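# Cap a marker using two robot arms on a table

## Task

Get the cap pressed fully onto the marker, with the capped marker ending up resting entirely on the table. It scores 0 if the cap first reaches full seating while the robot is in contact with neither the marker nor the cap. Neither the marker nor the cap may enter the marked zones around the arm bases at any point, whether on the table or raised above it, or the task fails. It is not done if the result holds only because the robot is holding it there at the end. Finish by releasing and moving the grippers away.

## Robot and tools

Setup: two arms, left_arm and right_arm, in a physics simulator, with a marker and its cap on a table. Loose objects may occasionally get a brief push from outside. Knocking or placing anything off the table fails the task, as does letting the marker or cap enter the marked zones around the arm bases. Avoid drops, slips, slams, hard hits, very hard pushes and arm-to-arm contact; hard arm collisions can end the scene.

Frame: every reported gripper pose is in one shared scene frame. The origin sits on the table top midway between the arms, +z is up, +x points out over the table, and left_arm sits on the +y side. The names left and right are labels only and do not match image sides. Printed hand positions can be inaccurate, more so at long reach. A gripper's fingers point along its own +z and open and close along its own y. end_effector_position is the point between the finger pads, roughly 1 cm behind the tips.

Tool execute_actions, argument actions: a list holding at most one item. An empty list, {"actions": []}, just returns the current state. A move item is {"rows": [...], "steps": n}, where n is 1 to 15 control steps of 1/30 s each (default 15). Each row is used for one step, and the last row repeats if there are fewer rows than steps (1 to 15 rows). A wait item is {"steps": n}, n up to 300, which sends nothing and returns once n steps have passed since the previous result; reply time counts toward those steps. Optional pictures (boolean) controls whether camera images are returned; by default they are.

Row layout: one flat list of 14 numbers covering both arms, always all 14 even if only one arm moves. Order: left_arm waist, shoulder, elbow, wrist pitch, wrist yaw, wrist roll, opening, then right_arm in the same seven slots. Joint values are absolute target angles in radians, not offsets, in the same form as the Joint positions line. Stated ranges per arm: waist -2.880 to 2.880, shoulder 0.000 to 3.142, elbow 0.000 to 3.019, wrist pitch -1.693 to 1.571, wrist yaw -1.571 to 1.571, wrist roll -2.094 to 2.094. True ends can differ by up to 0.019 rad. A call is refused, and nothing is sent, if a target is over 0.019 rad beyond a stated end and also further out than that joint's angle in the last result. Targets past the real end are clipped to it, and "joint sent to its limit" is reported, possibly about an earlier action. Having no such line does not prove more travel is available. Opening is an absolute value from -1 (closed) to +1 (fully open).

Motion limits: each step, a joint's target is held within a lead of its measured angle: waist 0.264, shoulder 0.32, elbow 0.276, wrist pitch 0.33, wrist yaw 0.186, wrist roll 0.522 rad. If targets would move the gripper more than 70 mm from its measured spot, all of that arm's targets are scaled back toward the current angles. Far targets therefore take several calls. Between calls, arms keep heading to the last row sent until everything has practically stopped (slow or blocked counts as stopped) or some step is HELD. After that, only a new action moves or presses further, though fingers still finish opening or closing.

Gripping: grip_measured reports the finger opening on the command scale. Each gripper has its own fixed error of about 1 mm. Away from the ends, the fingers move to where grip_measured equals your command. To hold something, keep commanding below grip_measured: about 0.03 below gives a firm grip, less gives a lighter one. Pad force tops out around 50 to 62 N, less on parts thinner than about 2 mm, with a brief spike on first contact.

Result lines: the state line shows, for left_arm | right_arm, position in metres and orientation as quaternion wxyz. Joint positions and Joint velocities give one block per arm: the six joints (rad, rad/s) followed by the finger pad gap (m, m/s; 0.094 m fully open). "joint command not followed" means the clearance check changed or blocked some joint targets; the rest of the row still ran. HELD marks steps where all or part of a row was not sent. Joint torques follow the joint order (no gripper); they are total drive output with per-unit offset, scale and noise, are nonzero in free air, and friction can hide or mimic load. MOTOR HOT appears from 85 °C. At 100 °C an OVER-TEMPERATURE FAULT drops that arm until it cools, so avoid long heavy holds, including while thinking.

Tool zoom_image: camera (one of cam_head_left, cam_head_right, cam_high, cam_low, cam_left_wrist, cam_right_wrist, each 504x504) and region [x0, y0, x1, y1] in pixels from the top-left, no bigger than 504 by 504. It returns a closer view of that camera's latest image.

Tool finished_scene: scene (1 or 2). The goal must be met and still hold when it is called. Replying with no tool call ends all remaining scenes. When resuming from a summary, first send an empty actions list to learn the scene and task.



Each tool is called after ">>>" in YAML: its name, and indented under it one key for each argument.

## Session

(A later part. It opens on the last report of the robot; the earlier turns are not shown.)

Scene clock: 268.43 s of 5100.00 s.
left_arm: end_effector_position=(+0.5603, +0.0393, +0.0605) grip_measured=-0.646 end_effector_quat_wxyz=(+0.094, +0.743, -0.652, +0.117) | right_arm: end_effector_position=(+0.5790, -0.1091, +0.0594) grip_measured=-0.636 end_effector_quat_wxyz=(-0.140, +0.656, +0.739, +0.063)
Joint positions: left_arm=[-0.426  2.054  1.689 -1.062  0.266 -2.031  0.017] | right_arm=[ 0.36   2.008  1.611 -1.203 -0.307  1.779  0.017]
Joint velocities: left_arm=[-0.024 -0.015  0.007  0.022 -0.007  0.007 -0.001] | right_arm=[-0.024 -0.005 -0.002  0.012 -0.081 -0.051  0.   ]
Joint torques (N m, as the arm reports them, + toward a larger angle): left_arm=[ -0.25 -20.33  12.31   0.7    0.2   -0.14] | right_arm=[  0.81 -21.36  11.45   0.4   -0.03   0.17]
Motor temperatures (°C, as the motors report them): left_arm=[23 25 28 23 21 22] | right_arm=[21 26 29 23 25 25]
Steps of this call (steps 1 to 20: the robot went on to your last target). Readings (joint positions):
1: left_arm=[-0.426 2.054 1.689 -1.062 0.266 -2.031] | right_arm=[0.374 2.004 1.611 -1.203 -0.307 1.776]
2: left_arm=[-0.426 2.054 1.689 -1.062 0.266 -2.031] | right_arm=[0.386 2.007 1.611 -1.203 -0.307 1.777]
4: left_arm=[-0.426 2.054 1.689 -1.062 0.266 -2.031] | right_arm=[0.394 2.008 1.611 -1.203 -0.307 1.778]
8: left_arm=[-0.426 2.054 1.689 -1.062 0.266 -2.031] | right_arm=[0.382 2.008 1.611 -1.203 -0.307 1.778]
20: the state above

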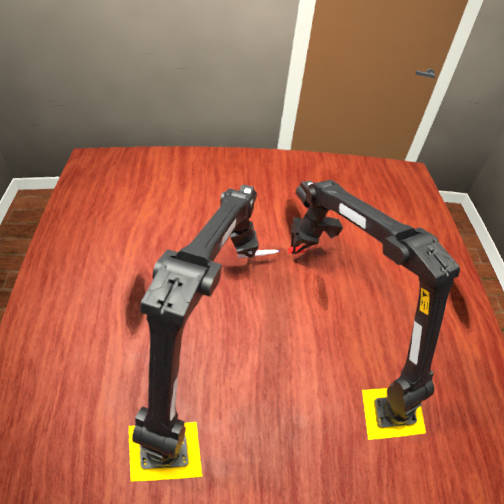

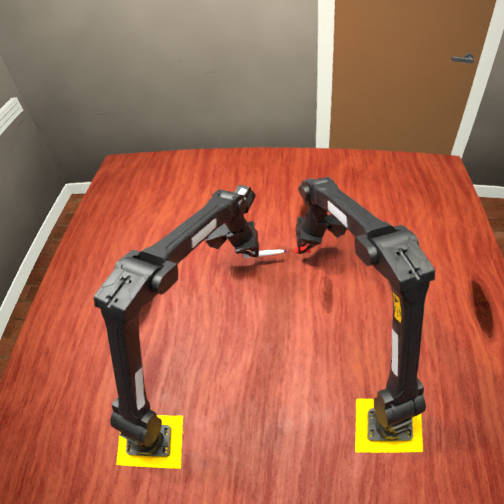

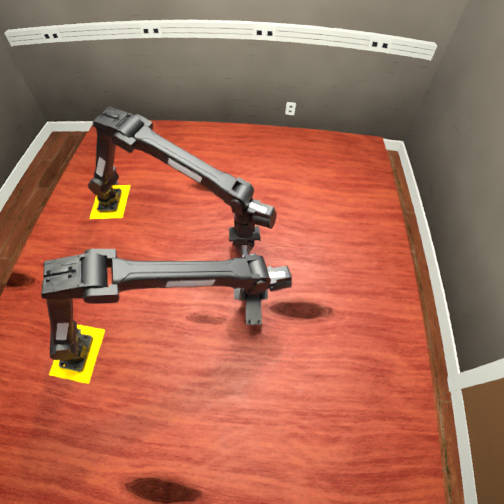

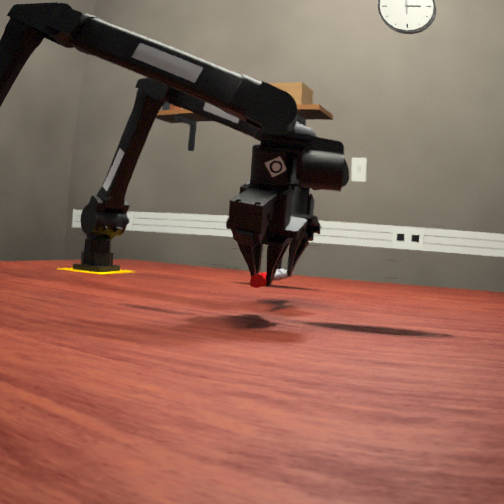

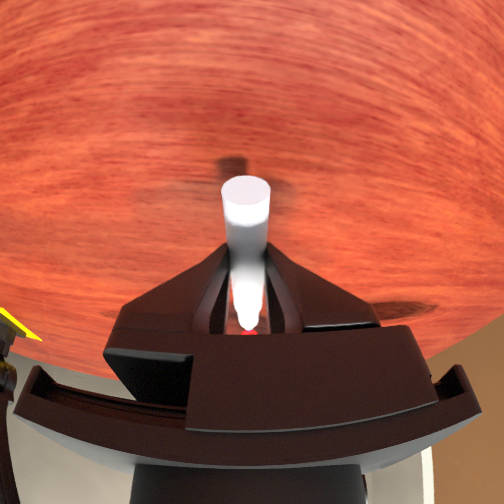

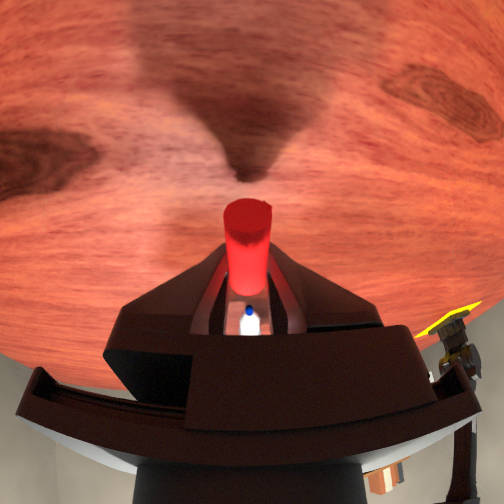

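>>> execute_actions:
  actions:
    - {"rows":[[-0.426,2.05,1.72,-1.05,0.267,-2.04,-0.69,0.37,2.01,1.662,-1.185,-0.307,1.83,-0.68],[-0.426,2.05,1.72,-1.05,0.267,-2.04,-0.69,0.37,2.01,1.662,-1.185,-0.307,1.83,-0.68],[-0.426,2.05,1.72,-1.05,0.267,-2.04,-0.69,0.38,2.01,1.662,-1.185,-0.307,1.83,-0.68],[-0.426,2.05,1.72,-1.05,0.267,-2.04,-0.69,0.38,2.01,1.662,-1.185,-0.307,1.83,-0.68],[-0.426,2.05,1.72,-1.05,0.267,-2.04,-0.69,0.39,2.01,1.662,-1.185,-0.307,1.83,-0.68],[-0.426,2.05,1.72,-1.05,0.267,-2.04,-0.69,0.39,2.01,1.662,-1.185,-0.307,1.83,-0.68],[-0.426,2.05,1.72,-1.05,0.267,-2.04,-0.69,0.399,2.01,1.662,-1.185,-0.307,1.83,-0.68]],"steps":15}
  pictures: false

>>> execute_actions:
  actions:
    - {"steps":10}

>>> zoom_image:
  camera: "cam_right_wrist"
  region: [190,240,310,340]

>>> zoom_image:
  camera: "cam_head_right"
  region: [240,225,320,275]

Scene clock: 284.97 s of 5100.00 s.
left_arm: end_effector_position=(+0.5603, +0.0393, +0.0605) grip_measured=-0.646 end_effector_quat_wxyz=(+0.094, +0.743, -0.652, +0.117) | right_arm: end_effector_position=(+0.5721, -0.0862, +0.0618) grip_measured=-0.636 end_effector_quat_wxyz=(-0.140, +0.654, +0.741, +0.062)
Joint positions: left_arm=[-0.426  2.054  1.689 -1.062  0.266 -2.031  0.017] | right_arm=[ 0.401  2.008  1.618 -1.2   -0.307  1.817  0.017]
Joint velocities: left_arm=[ 0.005 -0.005 -0.022  0.007 -0.037 -0.007 -0.   ] | right_arm=[ 0.015  0.005 -0.002 -0.007 -0.007 -0.022  0.001]
Joint torques (N m, as the arm reports them, + toward a larger angle): left_arm=[ -0.26 -20.37  12.3    0.69   0.2   -0.14] | right_arm=[  0.99 -22.03  13.77   0.59   0.     0.09]
Motor temperatures (°C, as the motors report them): left_arm=[23 25 28 23 21 22] | right_arm=[21 27 29 23 25 25]
Steps of this call (steps 1 to 15: the robot went on to your last target; steps 16 to 90: nothing new was sent; then 13.03 s passed at rest; steps 91 to 105: all 15 steps of this action). Readings (joint positions):
91: left_arm=[-0.426 2.054 1.689 -1.062 0.266 -2.031] | right_arm=[0.360 2.008 1.612 -1.203 -0.307 1.786]
92: left_arm=[-0.426 2.054 1.689 -1.062 0.266 -2.031] | right_arm=[0.361 2.008 1.612 -1.202 -0.307 1.793]
94: left_arm=[-0.426 2.054 1.689 -1.062 0.266 -2.031] | right_arm=[0.362 2.008 1.615 -1.201 -0.307 1.802]
98: left_arm=[-0.426 2.054 1.689 -1.062 0.266 -2.031] | right_arm=[0.376 2.008 1.618 -1.200 -0.307 1.812]
105: the state above

Scene clock: 285.30 s of 5100.00 s.
left_arm: end_effector_position=(+0.5603, +0.0393, +0.0605) grip_measured=-0.646 end_effector_quat_wxyz=(+0.094, +0.743, -0.652, +0.117) | right_arm: end_effector_position=(+0.5721, -0.0862, +0.0618) grip_measured=-0.636 end_effector_quat_wxyz=(-0.140, +0.655, +0.740, +0.062)
Joint positions: left_arm=[-0.426  2.054  1.689 -1.062  0.266 -2.031  0.017] | right_arm=[ 0.401  2.008  1.618 -1.2   -0.307  1.819  0.017]
Joint velocities: left_arm=[-0.015  0.005  0.002 -0.017 -0.022 -0.081  0.001] | right_arm=[ 0.005 -0.015  0.017  0.007 -0.037 -0.051  0.   ]
Joint torques (N m, as the arm reports them, + toward a larger angle): left_arm=[ -0.21 -20.4   12.3    0.68   0.2   -0.13] | right_arm=[  0.31 -21.05  14.05   0.56  -0.03   0.17]
Motor temperatures (°C, as the motors report them): left_arm=[23 25 28 23 21 22] | right_arm=[21 27 29 23 25 25]
Steps of this call (steps 1 to 10: the robot went on to your last target). Readings (joint positions):
1: left_arm=[-0.426 2.054 1.689 -1.062 0.266 -2.031] | right_arm=[0.401 2.008 1.618 -1.200 -0.307 1.818]
2: left_arm=[-0.426 2.054 1.689 -1.062 0.266 -2.031] | right_arm=[0.401 2.008 1.618 -1.200 -0.307 1.818]
4: left_arm=[-0.426 2.054 1.689 -1.062 0.266 -2.031] | right_arm=[0.401 2.008 1.618 -1.200 -0.307 1.819]
8: left_arm=[-0.426 2.054 1.689 -1.062 0.266 -2.031] | right_arm=[0.401 2.008 1.618 -1.200 -0.307 1.819]
10: the state above

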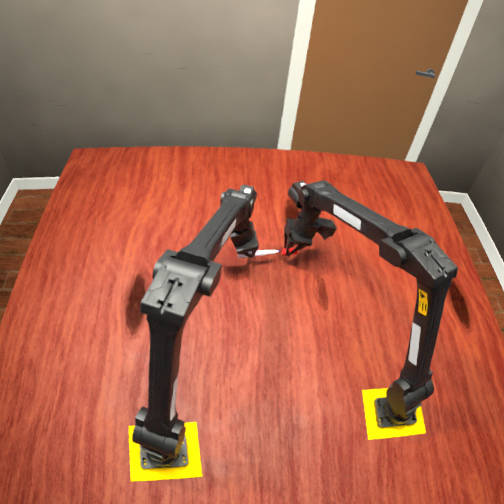

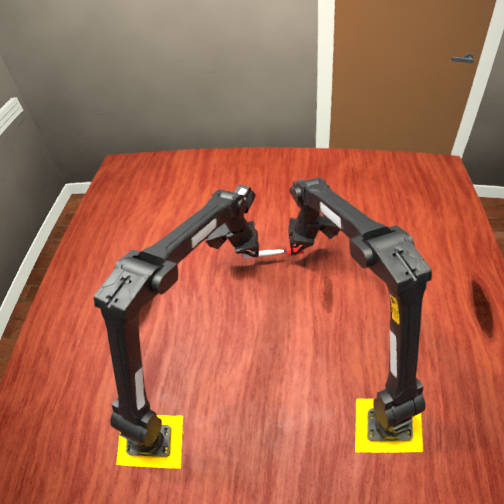

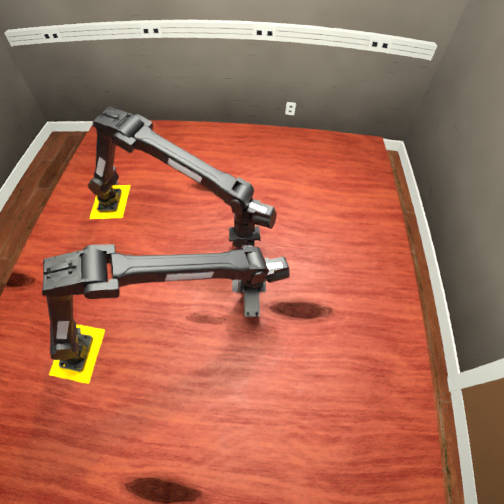

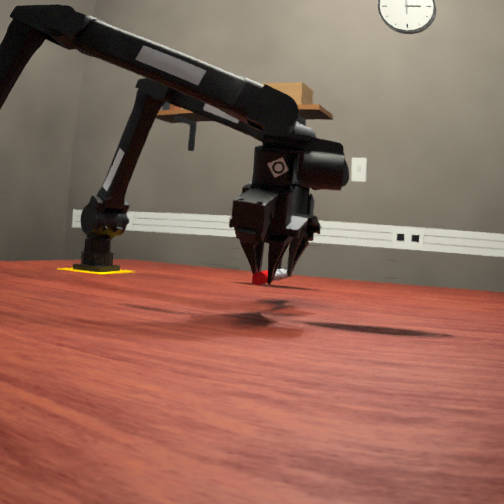

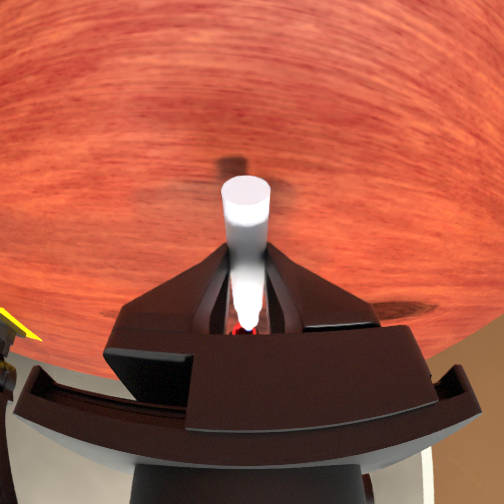

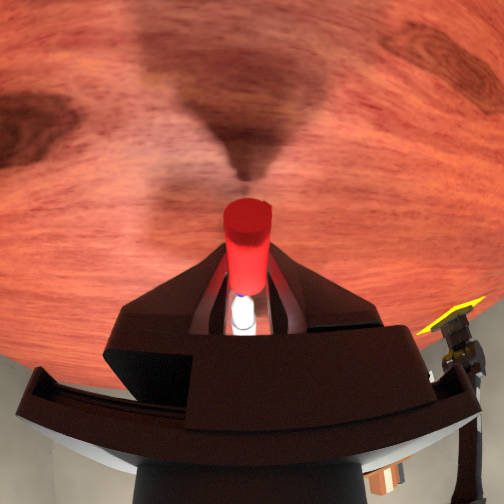

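Region (190, 240, 310, 340) of cam_right_wrist's 504x504 image, scaled by 4.200, with more detail than that image has.

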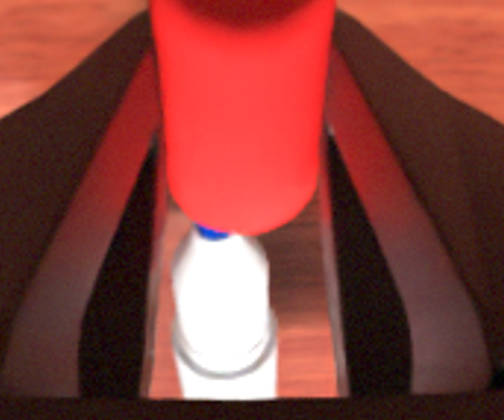

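Region (240, 225, 320, 275) of cam_head_right's 504x504 image, scaled by 6.300, with more detail than that image has; it fills the top 315 rows of this view, and the rest is white.

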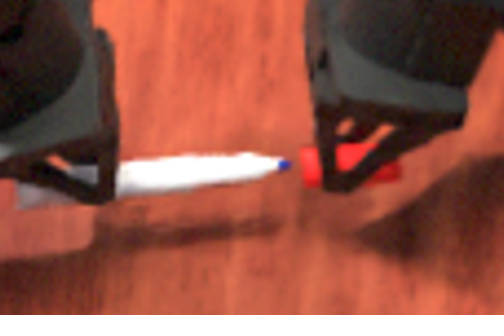

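>>> execute_actions:
  actions:
    - {"rows":[[-0.426,2.05,1.72,-1.05,0.267,-2.04,-0.69,0.4,2.01,1.65,-1.16,-0.31,1.84,-0.68],[-0.426,2.05,1.72,-1.05,0.267,-2.04,-0.69,0.4,2.01,1.65,-1.16,-0.31,1.84,-0.68],[-0.426,2.05,1.72,-1.05,0.267,-2.04,-0.69,0.4,2.01,1.65,-1.16,-0.31,1.84,-0.68],[-0.426,2.05,1.72,-1.05,0.267,-2.04,-0.69,0.416,2.01,1.65,-1.16,-0.31,1.84,-0.68]],"steps":15}

>>> zoom_image:
  camera: "cam_right_wrist"
  region: [190,240,310,340]

>>> zoom_image:
  camera: "cam_head_right"
  region: [250,235,310,270]

>>> zoom_image:
  camera: "cam_low"
  region: [240,250,310,295]

Scene clock: 298.13 s of 5100.00 s.
left_arm: end_effector_position=(+0.5603, +0.0393, +0.0605) grip_measured=-0.646 end_effector_quat_wxyz=(+0.094, +0.743, -0.652, +0.117) | right_arm: end_effector_position=(+0.5749, -0.0789, +0.0618) grip_measured=-0.636 end_effector_quat_wxyz=(-0.136, +0.653, +0.741, +0.071)
Joint positions: left_arm=[-0.426  2.054  1.689 -1.062  0.266 -2.031  0.017] | right_arm=[ 0.41   2.008  1.618 -1.175 -0.308  1.828  0.017]
Joint velocities: left_arm=[-0.005  0.005 -0.002 -0.012  0.022  0.007 -0.001] | right_arm=[-0.015 -0.005 -0.007  0.007 -0.081  0.037 -0.   ]
Joint torques (N m, as the arm reports them, + toward a larger angle): left_arm=[ -0.25 -20.43  12.31   0.67   0.2   -0.14] | right_arm=[  0.95 -21.64  12.81   0.54  -0.19   0.16]
Motor temperatures (°C, as the motors report them): left_arm=[23 25 28 23 21 22] | right_arm=[21 27 30 23 25 25]
Steps of this call (steps 1 to 15: the robot went on to your last target; steps 16 to 90: nothing new was sent; then 9.33 s passed at rest; steps 91 to 105: all 15 steps of this action). Readings (joint positions):
91: left_arm=[-0.426 2.054 1.689 -1.062 0.266 -2.031] | right_arm=[0.401 2.008 1.618 -1.195 -0.307 1.821]
92: left_arm=[-0.426 2.054 1.689 -1.062 0.266 -2.031] | right_arm=[0.401 2.008 1.618 -1.188 -0.307 1.822]
94: left_arm=[-0.426 2.054 1.689 -1.062 0.266 -2.031] | right_arm=[0.401 2.008 1.618 -1.179 -0.307 1.825]
98: left_arm=[-0.426 2.054 1.689 -1.062 0.266 -2.031] | right_arm=[0.405 2.008 1.618 -1.176 -0.307 1.827]
105: the state above

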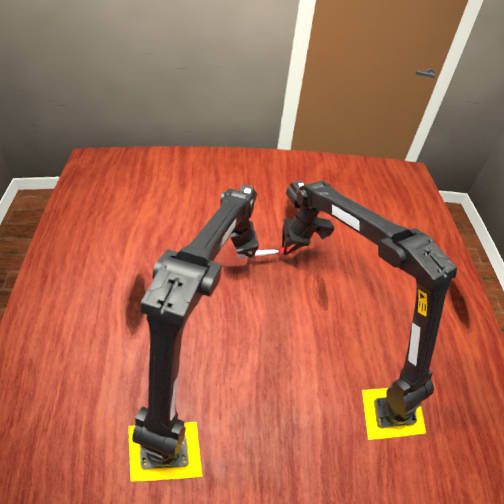

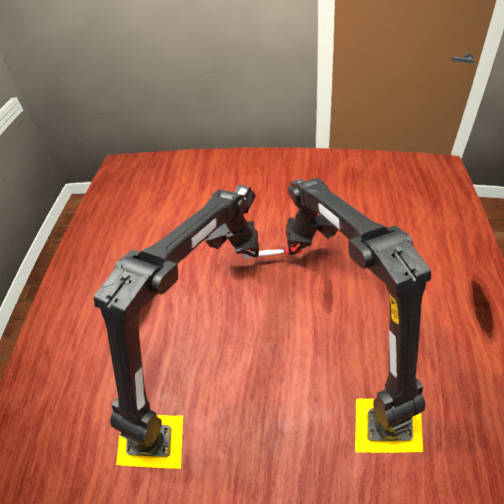

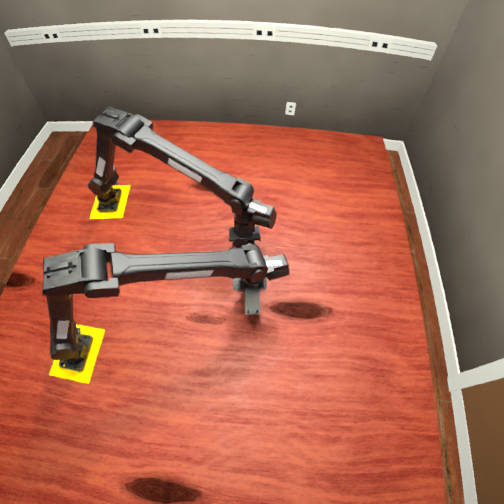

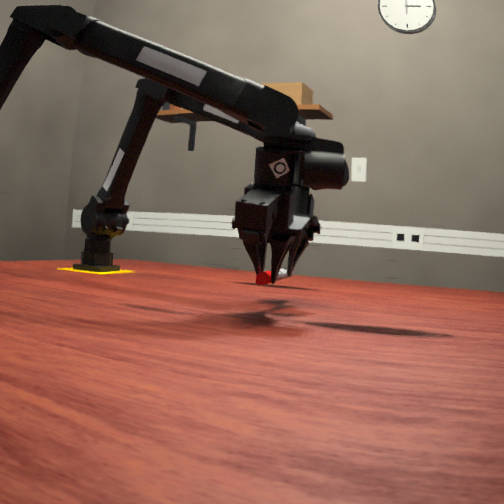

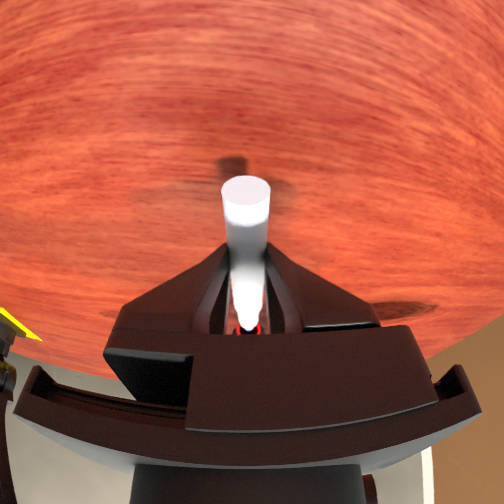

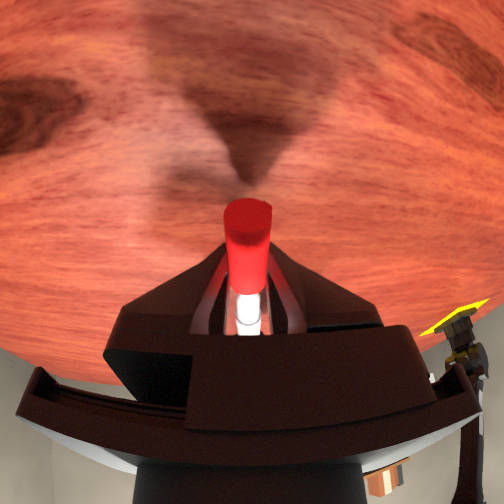

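Region (190, 240, 310, 340) of cam_right_wrist's 504x504 image, scaled by 4.200, with more detail than that image has.

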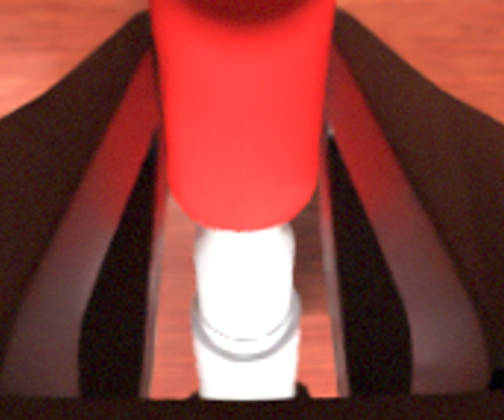

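Region (250, 235, 310, 270) of cam_head_right's 504x504 image, scaled by 8.400, with more detail than that image has; it fills the top 294 rows of this view, and the rest is white.

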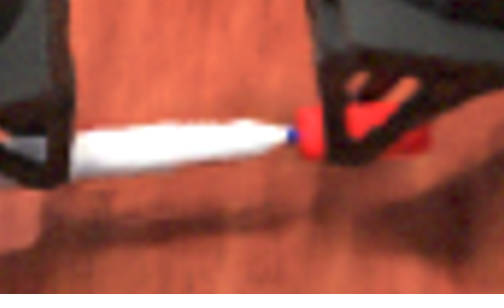

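Region (240, 250, 310, 295) of cam_low's 504x504 image, scaled by 7.200, with more detail than that image has; it fills the top 324 rows of this view, and the rest is white.

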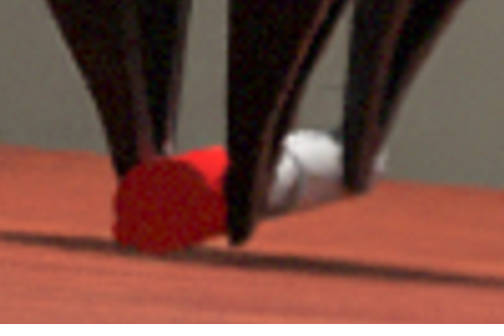

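>>> execute_actions:
  actions:
    - {"rows":[[-0.426,2.05,1.72,-1.05,0.267,-2.04,-0.7,0.42,2.01,1.65,-1.157,-0.31,1.845,-0.7],[-0.426,2.05,1.72,-1.05,0.267,-2.04,-0.7,0.424,2.01,1.65,-1.154,-0.31,1.848,-0.7],[-0.426,2.05,1.72,-1.05,0.267,-2.04,-0.7,0.428,2.01,1.65,-1.151,-0.31,1.851,-0.7],[-0.426,2.05,1.72,-1.05,0.267,-2.04,-0.7,0.432,2.01,1.65,-1.148,-0.31,1.854,-0.7],[-0.426,2.05,1.72,-1.05,0.267,-2.04,-0.7,0.436,2.01,1.65,-1.145,-0.31,1.857,-0.7],[-0.426,2.05,1.72,-1.05,0.267,-2.04,-0.7,0.44,2.01,1.65,-1.141,-0.31,1.86,-0.7],[-0.426,2.05,1.72,-1.05,0.267,-2.04,-0.7,0.442,2.01,1.65,-1.137,-0.31,1.864,-0.7],[-0.426,2.05,1.72,-1.05,0.267,-2.04,-0.7,0.442,2.01,1.65,-1.133,-0.31,1.867,-0.7]],"steps":15}

>>> zoom_image:
  camera: "cam_right_wrist"
  region: [190,240,310,340]

>>> zoom_image:
  camera: "cam_head_right"
  region: [250,235,310,270]

Scene clock: 315.60 s of 5100.00 s.
left_arm: end_effector_position=(+0.5603, +0.0393, +0.0605) grip_measured=-0.646 end_effector_quat_wxyz=(+0.094, +0.744, -0.652, +0.117) | right_arm: end_effector_position=(+0.5719, -0.0599, +0.0619) grip_measured=-0.636 end_effector_quat_wxyz=(-0.132, +0.650, +0.744, +0.079)
Joint positions: left_arm=[-0.426  2.054  1.689 -1.062  0.266 -2.031  0.017] | right_arm=[ 0.441  2.008  1.618 -1.149 -0.308  1.854  0.017]
Joint velocities: left_arm=[-0.005  0.005 -0.007 -0.002  0.007  0.007  0.001] | right_arm=[-0.015  0.005  0.002  0.012  0.007 -0.007 -0.001]
Joint torques (N m, as the arm reports them, + toward a larger angle): left_arm=[ -0.22 -20.4   12.31   0.7    0.19  -0.13] | right_arm=[  1.26 -21.5   12.91   0.6   -0.13   0.19]
Motor temperatures (°C, as the motors report them): left_arm=[23 25 29 23 21 22] | right_arm=[21 27 30 23 25 25]
Steps of this call (steps 1 to 15: the robot went on to your last target; steps 16 to 90: nothing new was sent; then 13.97 s passed at rest; steps 91 to 105: all 15 steps of this action). Readings (joint positions):
91: left_arm=[-0.426 2.054 1.689 -1.062 0.266 -2.031] | right_arm=[0.410 2.008 1.618 -1.175 -0.308 1.830]
92: left_arm=[-0.426 2.054 1.689 -1.062 0.266 -2.031] | right_arm=[0.411 2.008 1.618 -1.174 -0.308 1.831]
94: left_arm=[-0.426 2.054 1.689 -1.062 0.266 -2.031] | right_arm=[0.413 2.008 1.618 -1.169 -0.308 1.835]
98: left_arm=[-0.426 2.054 1.689 -1.062 0.266 -2.031] | right_arm=[0.425 2.008 1.618 -1.156 -0.308 1.845]
105: the state above

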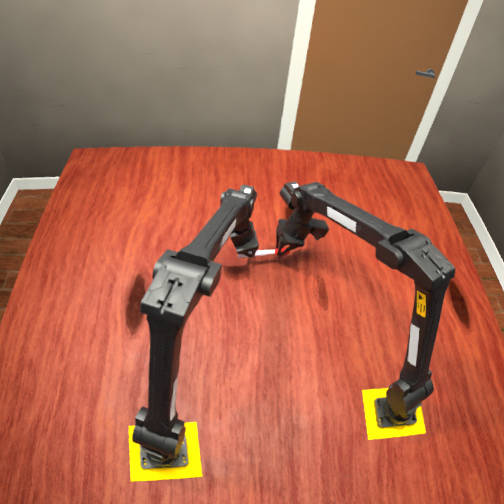

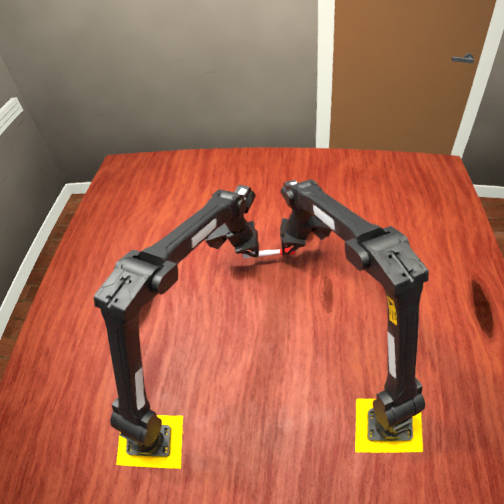

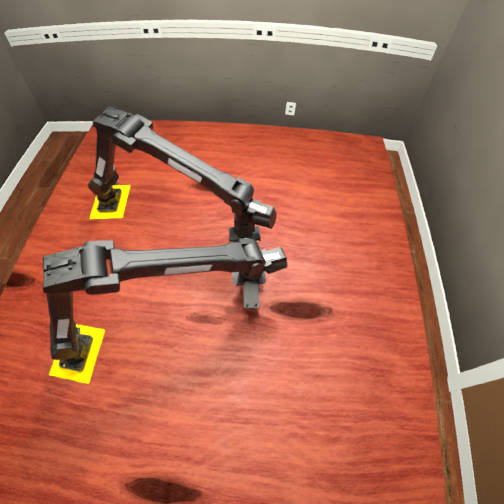

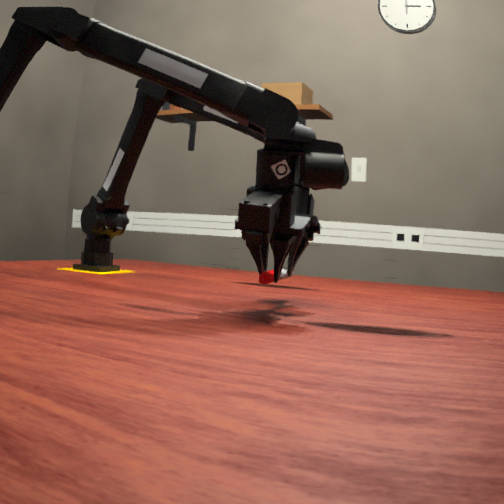

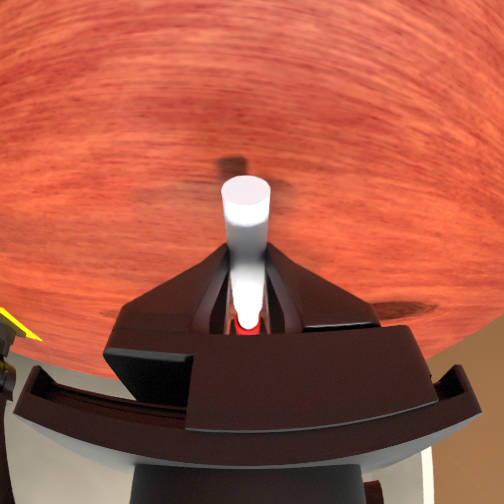

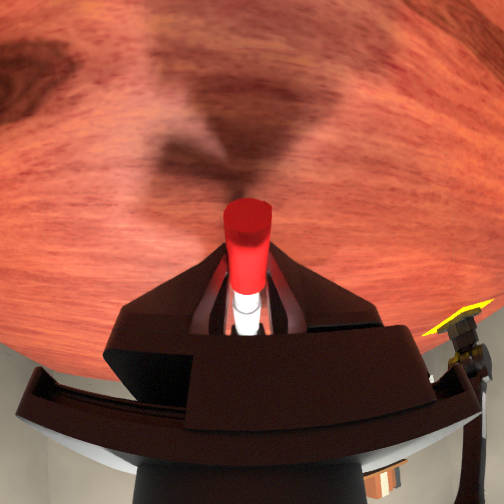

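Region (190, 240, 310, 340) of cam_right_wrist's 504x504 image, scaled by 4.200, with more detail than that image has.

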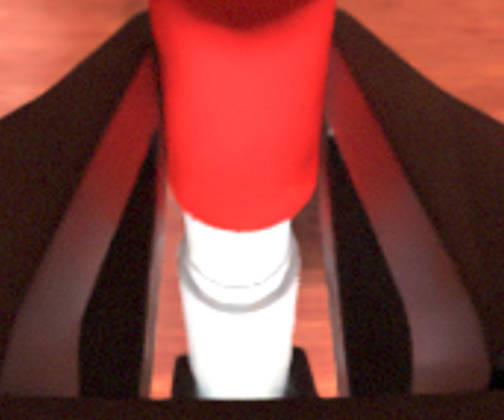

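Region (250, 235, 310, 270) of cam_head_right's 504x504 image, scaled by 8.400, with more detail than that image has; it fills the top 294 rows of this view, and the rest is white.

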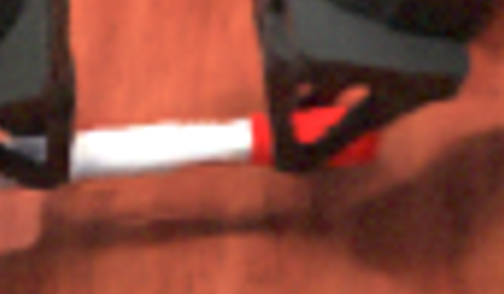

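>>> execute_actions:
  actions:
    - {"rows":[[-0.426,2.05,1.72,-1.05,0.267,-2.04,-0.7,0.448,2.01,1.65,-1.128,-0.308,1.875,-0.7],[-0.426,2.05,1.72,-1.05,0.267,-2.04,-0.7,0.452,2.01,1.65,-1.125,-0.308,1.88,-0.7],[-0.426,2.05,1.72,-1.05,0.267,-2.04,-0.7,0.456,2.01,1.65,-1.122,-0.307,1.885,-0.7],[-0.426,2.05,1.72,-1.05,0.267,-2.04,-0.7,0.46,2.01,1.65,-1.118,-0.306,1.89,-0.7],[-0.426,2.05,1.72,-1.05,0.267,-2.04,-0.7,0.464,2.01,1.65,-1.114,-0.305,1.895,-0.7],[-0.426,2.05,1.72,-1.05,0.267,-2.04,-0.7,0.468,2.01,1.65,-1.11,-0.304,1.9,-0.7],[-0.426,2.05,1.72,-1.05,0.267,-2.04,-0.7,0.472,2.01,1.65,-1.106,-0.303,1.904,-0.7],[-0.426,2.05,1.72,-1.05,0.267,-2.04,-0.7,0.476,2.01,1.65,-1.102,-0.303,1.908,-0.7],[-0.426,2.05,1.72,-1.05,0.267,-2.04,-0.7,0.48,2.01,1.65,-1.097,-0.303,1.912,-0.7],[-0.426,2.05,1.72,-1.05,0.267,-2.04,-0.7,0.485,2.01,1.65,-1.092,-0.303,1.916,-0.7]],"steps":15}
  pictures: false

>>> execute_actions:
  actions:
    - {"steps":8}

>>> zoom_image:
  camera: "cam_right_wrist"
  region: [190,240,310,340]

>>> zoom_image:
  camera: "cam_head_right"
  region: [250,235,310,270]

Scene clock: 338.63 s of 5100.00 s.
left_arm: end_effector_position=(+0.5605, +0.0397, +0.0604) grip_measured=-0.646 end_effector_quat_wxyz=(+0.093, +0.745, -0.651, +0.116) | right_arm: end_effector_position=(+0.5696, -0.0360, +0.0619) grip_measured=-0.636 end_effector_quat_wxyz=(-0.123, +0.650, +0.745, +0.091)
Joint positions: left_arm=[-0.426  2.054  1.689 -1.062  0.263 -2.034  0.017] | right_arm=[ 0.481  2.008  1.618 -1.107 -0.298  1.9    0.017]
Joint velocities: left_arm=[-0.005  0.005 -0.002  0.017  0.066  0.066 -0.   ] | right_arm=[-0.015 -0.015  0.017  0.022 -0.022  0.037 -0.001]
Joint torques (N m, as the arm reports them, + toward a larger angle): left_arm=[ -0.42 -20.16  12.33   0.67   0.3   -0.11] | right_arm=[  1.37 -21.85  12.96   0.53  -0.17   0.15]
Motor temperatures (°C, as the motors report them): left_arm=[23 25 29 23 21 22] | right_arm=[21 27 30 23 25 25]
Steps of this call (steps 1 to 15: the robot went on to your last target; steps 16 to 90: nothing new was sent; then 19.53 s passed at rest; steps 91 to 105: all 15 steps of this action). Readings (joint positions):
91: left_arm=[-0.426 2.054 1.689 -1.062 0.266 -2.031] | right_arm=[0.441 2.008 1.618 -1.148 -0.308 1.857]
92: left_arm=[-0.426 2.054 1.689 -1.062 0.266 -2.031] | right_arm=[0.442 2.008 1.618 -1.146 -0.308 1.860]
94: left_arm=[-0.426 2.054 1.689 -1.062 0.266 -2.031] | right_arm=[0.443 2.008 1.618 -1.140 -0.308 1.865]
98: left_arm=[-0.426 2.054 1.689 -1.062 0.265 -2.034] | right_arm=[0.453 2.008 1.618 -1.131 -0.305 1.880]
105: the state above

Scene clock: 338.90 s of 5100.00 s.
left_arm: end_effector_position=(+0.5605, +0.0398, +0.0603) grip_measured=-0.646 end_effector_quat_wxyz=(+0.093, +0.745, -0.651, +0.116) | right_arm: end_effector_position=(+0.5696, -0.0360, +0.0619) grip_measured=-0.636 end_effector_quat_wxyz=(-0.123, +0.651, +0.743, +0.090)
Joint positions: left_arm=[-0.426  2.054  1.689 -1.062  0.263 -2.034  0.017] | right_arm=[ 0.481  2.008  1.618 -1.107 -0.298  1.904  0.017]
Joint velocities: left_arm=[-0.005 -0.015  0.027 -0.012 -0.022 -0.007  0.001] | right_arm=[ 0.005  0.005 -0.007 -0.002 -0.037 -0.007 -0.   ]
Joint torques (N m, as the arm reports them, + toward a larger angle): left_arm=[ -0.48 -20.32  12.3    0.72   0.3   -0.09] | right_arm=[  0.6  -21.68  12.84   0.75  -0.19   0.12]
Motor temperatures (°C, as the motors report them): left_arm=[23 25 29 23 21 22] | right_arm=[21 27 30 23 25 25]
Steps of this call (steps 1 to 8: the robot went on to your last target). Readings (joint positions):
1: left_arm=[-0.426 2.054 1.689 -1.062 0.263 -2.034] | right_arm=[0.481 2.008 1.618 -1.107 -0.298 1.901]
2: left_arm=[-0.426 2.054 1.689 -1.062 0.263 -2.034] | right_arm=[0.481 2.008 1.618 -1.107 -0.298 1.902]
4: left_arm=[-0.426 2.054 1.689 -1.062 0.263 -2.034] | right_arm=[0.481 2.008 1.618 -1.107 -0.298 1.903]
8: the state above

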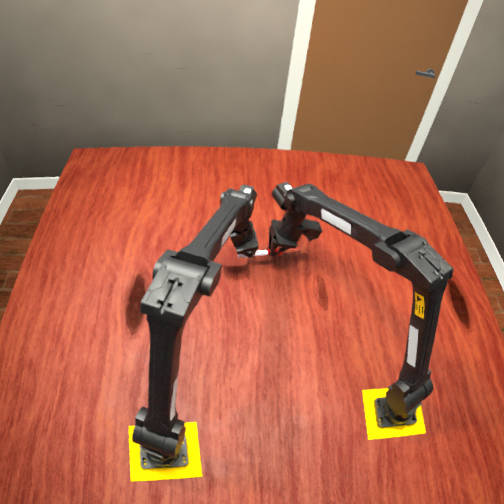

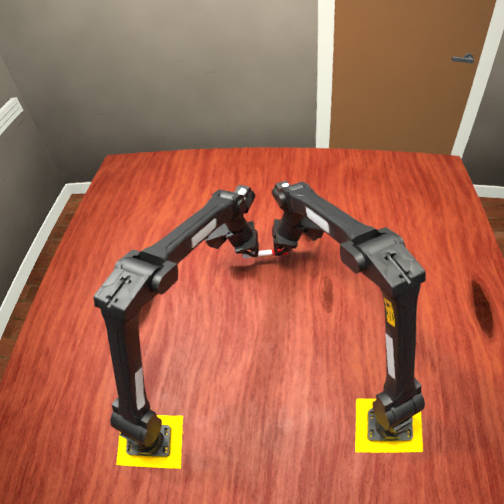

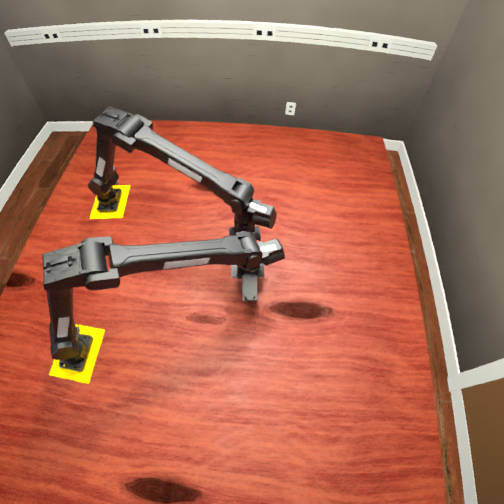

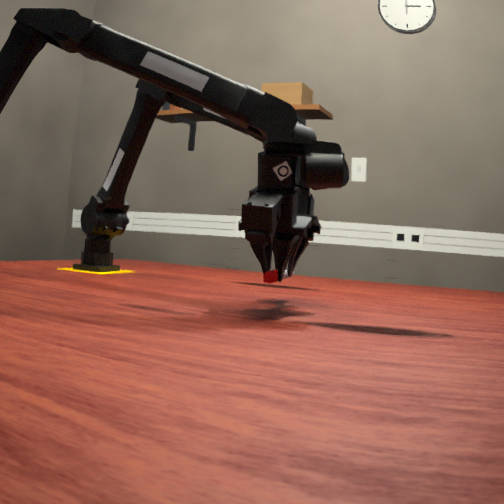

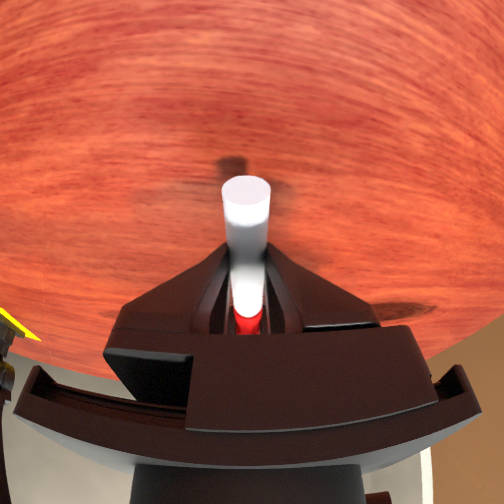

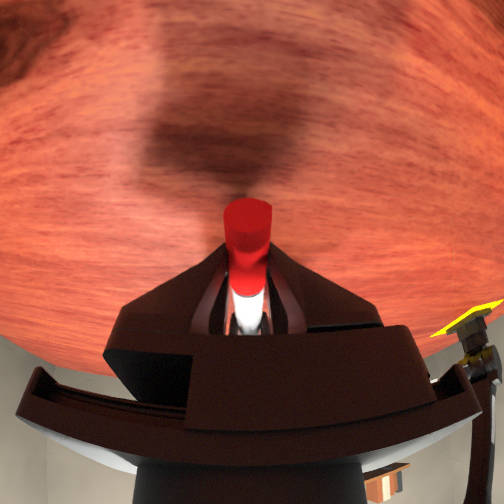

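Region (190, 240, 310, 340) of cam_right_wrist's 504x504 image, scaled by 4.200, with more detail than that image has.

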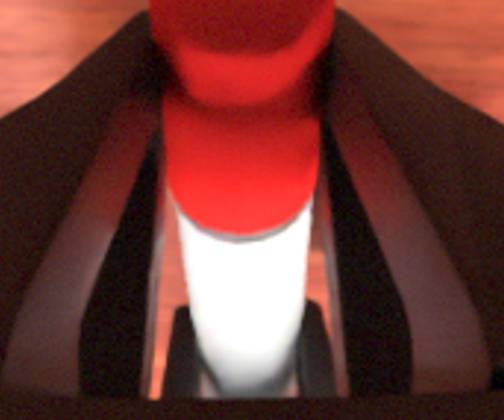

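Region (250, 235, 310, 270) of cam_head_right's 504x504 image, scaled by 8.400, with more detail than that image has; it fills the top 294 rows of this view, and the rest is white.

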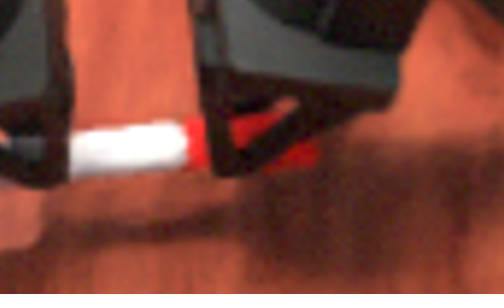

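>>> execute_actions:
  actions:
    - {"rows":[[-0.437,2.05,1.72,-1.047,0.272,-2.04,-0.7,0.495,2.01,1.65,-1.09,-0.307,1.916,-0.7],[-0.448,2.05,1.722,-1.044,0.277,-2.04,-0.7,0.505,2.01,1.652,-1.087,-0.312,1.916,-0.7],[-0.459,2.05,1.724,-1.04,0.283,-2.04,-0.7,0.516,2.01,1.654,-1.084,-0.318,1.916,-0.7],[-0.47,2.05,1.727,-1.035,0.289,-2.04,-0.7,0.527,2.01,1.657,-1.08,-0.324,1.916,-0.7],[-0.48,2.05,1.73,-1.03,0.295,-2.04,-0.7,0.538,2.01,1.66,-1.076,-0.33,1.916,-0.7]],"steps":15}

>>> zoom_image:
  camera: "cam_right_wrist"
  region: [190,240,310,340]

Scene clock: 358.60 s of 5100.00 s.
left_arm: end_effector_position=(+0.5607, +0.0391, +0.0606) grip_measured=-0.646 end_effector_quat_wxyz=(+0.094, +0.744, -0.651, +0.118) | right_arm: end_effector_position=(+0.5701, -0.0369, +0.0618) grip_measured=-0.636 end_effector_quat_wxyz=(-0.122, +0.652, +0.743, +0.090)
Joint positions: left_arm=[-0.426  2.054  1.689 -1.06   0.266 -2.034  0.017] | right_arm=[ 0.48   2.008  1.618 -1.107 -0.296  1.905  0.017]
Joint velocities: left_arm=[-0.015 -0.005  0.012  0.012 -0.007 -0.007 -0.   ] | right_arm=[-0.005 -0.015 -0.002  0.007  0.007  0.066 -0.   ]
Joint torques (N m, as the arm reports them, + toward a larger angle): left_arm=[ -0.2  -20.04   9.48   0.19   0.3   -0.02] | right_arm=[  1.12 -22.38   9.57   0.11  -0.14   0.07]
Motor temperatures (°C, as the motors report them): left_arm=[23 25 29 23 21 22] | right_arm=[21 27 30 23 25 25]
A step of this action was HELD (marked below), so the robot has no last target. An arm can still carry out its HELD step.
Steps of this call (steps 1 to 15: the robot went on to your last target; steps 16 to 90: nothing new was sent; then 16.20 s passed at rest; steps 91 to 105: all 15 steps of this action). Readings (joint positions):
91: left_arm=[-0.426 2.054 1.689 -1.062 0.263 -2.034] | right_arm=[0.481 2.008 1.618 -1.107 -0.298 1.905]
92: left_arm=[-0.426 2.054 1.689 -1.062 0.265 -2.034] | right_arm=[0.481 2.008 1.618 -1.107 -0.299 1.905]
93: left_arm=[-0.426 2.054 1.689 -1.062 0.268 -2.034] | right_arm=[0.481 2.008 1.618 -1.107 -0.298 1.905] HELD
94: left_arm=[-0.426 2.054 1.689 -1.061 0.270 -2.034] | right_arm=[0.481 2.008 1.618 -1.107 -0.296 1.905] HELD
95: left_arm=[-0.426 2.054 1.689 -1.060 0.268 -2.034] | right_arm=[0.480 2.008 1.618 -1.107 -0.296 1.905] HELD
96: left_arm=[-0.426 2.054 1.689 -1.060 0.266 -2.034] | right_arm=[0.480 2.008 1.618 -1.107 -0.296 1.905] HELD
97: left_arm=[-0.426 2.054 1.689 -1.060 0.266 -2.034] | right_arm=[0.480 2.008 1.618 -1.107 -0.296 1.905] HELD
98: left_arm=[-0.426 2.054 1.689 -1.060 0.266 -2.034] | right_arm=[0.480 2.008 1.618 -1.107 -0.296 1.905] HELD
99: left_arm=[-0.426 2.054 1.689 -1.060 0.266 -2.034] | right_arm=[0.480 2.008 1.618 -1.107 -0.296 1.905] HELD
100: left_arm=[-0.426 2.054 1.689 -1.060 0.266 -2.034] | right_arm=[0.480 2.008 1.618 -1.107 -0.296 1.905] HELD
101: left_arm=[-0.426 2.054 1.689 -1.060 0.266 -2.034] | right_arm=[0.480 2.008 1.618 -1.107 -0.296 1.905] HELD
102: left_arm=[-0.426 2.054 1.689 -1.060 0.266 -2.034] | right_arm=[0.480 2.008 1.618 -1.107 -0.296 1.905] HELD
103: left_arm=[-0.426 2.054 1.689 -1.060 0.266 -2.034] | right_arm=[0.480 2.008 1.618 -1.107 -0.296 1.905] HELD
104: left_arm=[-0.426 2.054 1.689 -1.060 0.266 -2.034] | right_arm=[0.480 2.008 1.618 -1.107 -0.296 1.905] HELD
105: the state above HELD
joint command not followed: on one or more control steps a check withheld the commanded joint targets of the left arm, and it was not sent them on those steps. On the call's last step the targets were still withheld.
cause: the commanded joint targets would bring a part of the robot too close to another arm (this arm's wrist (the part past joint 4) and the other arm's wrist (the part past joint 4)); next, command targets that bring no part of the robot closer to that arm.
joint command not followed: on one or more control steps a check withheld the commanded joint targets of the right arm, and it was not sent them on those steps. On the call's last step the targets were still withheld.
cause: the commanded joint targets would bring a part of the robot too close to another arm (this arm's wrist (the part past joint 4) and the other arm's wrist (the part past joint 4)); next, command targets that bring no part of the robot closer to that arm.

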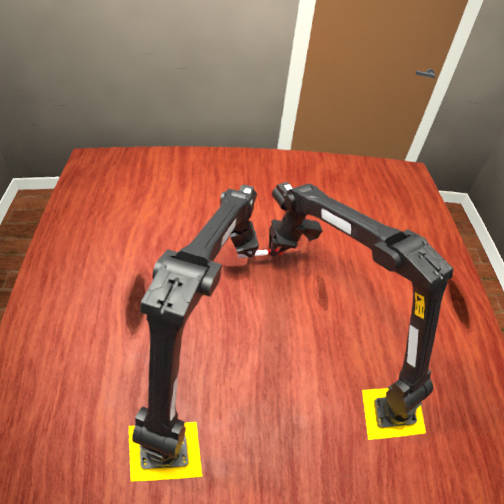

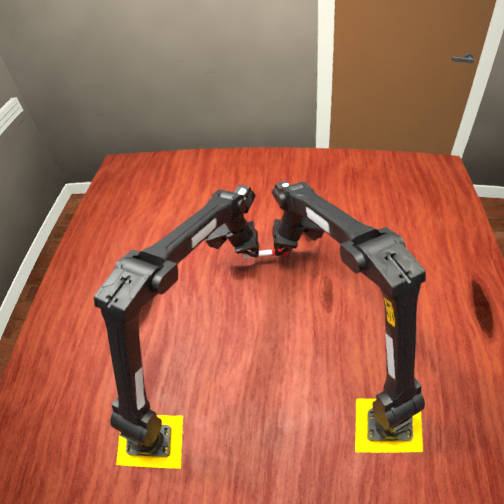

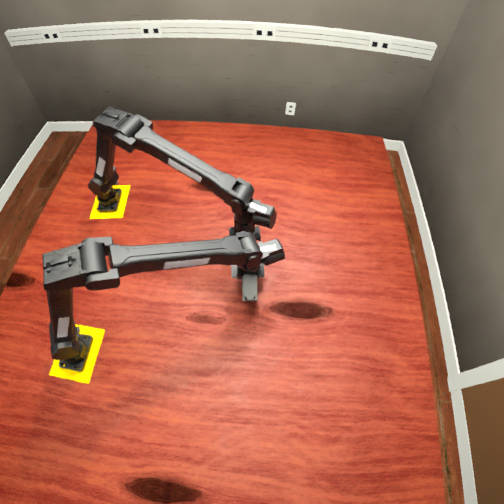

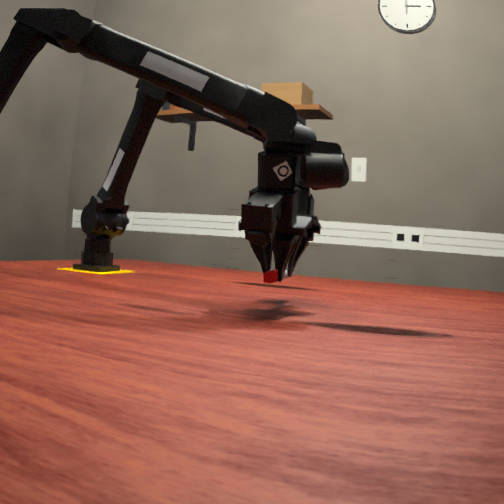

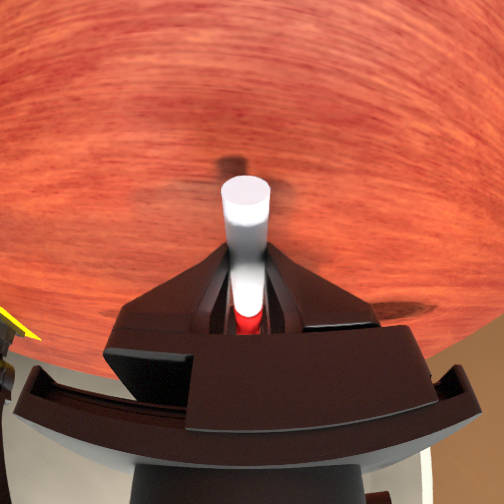

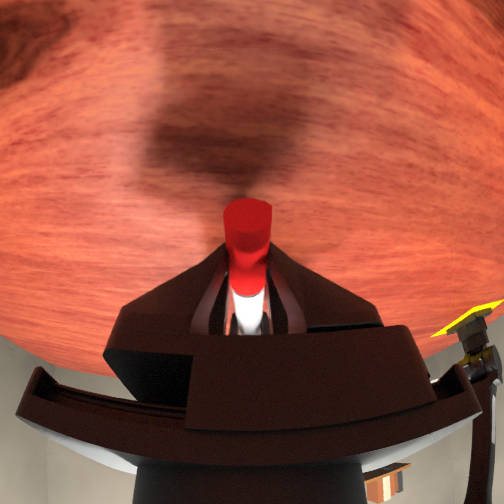

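Region (190, 240, 310, 340) of cam_right_wrist's 504x504 image, scaled by 4.200, with more detail than that image has.

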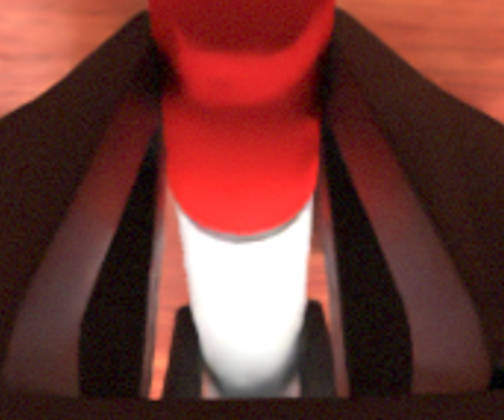

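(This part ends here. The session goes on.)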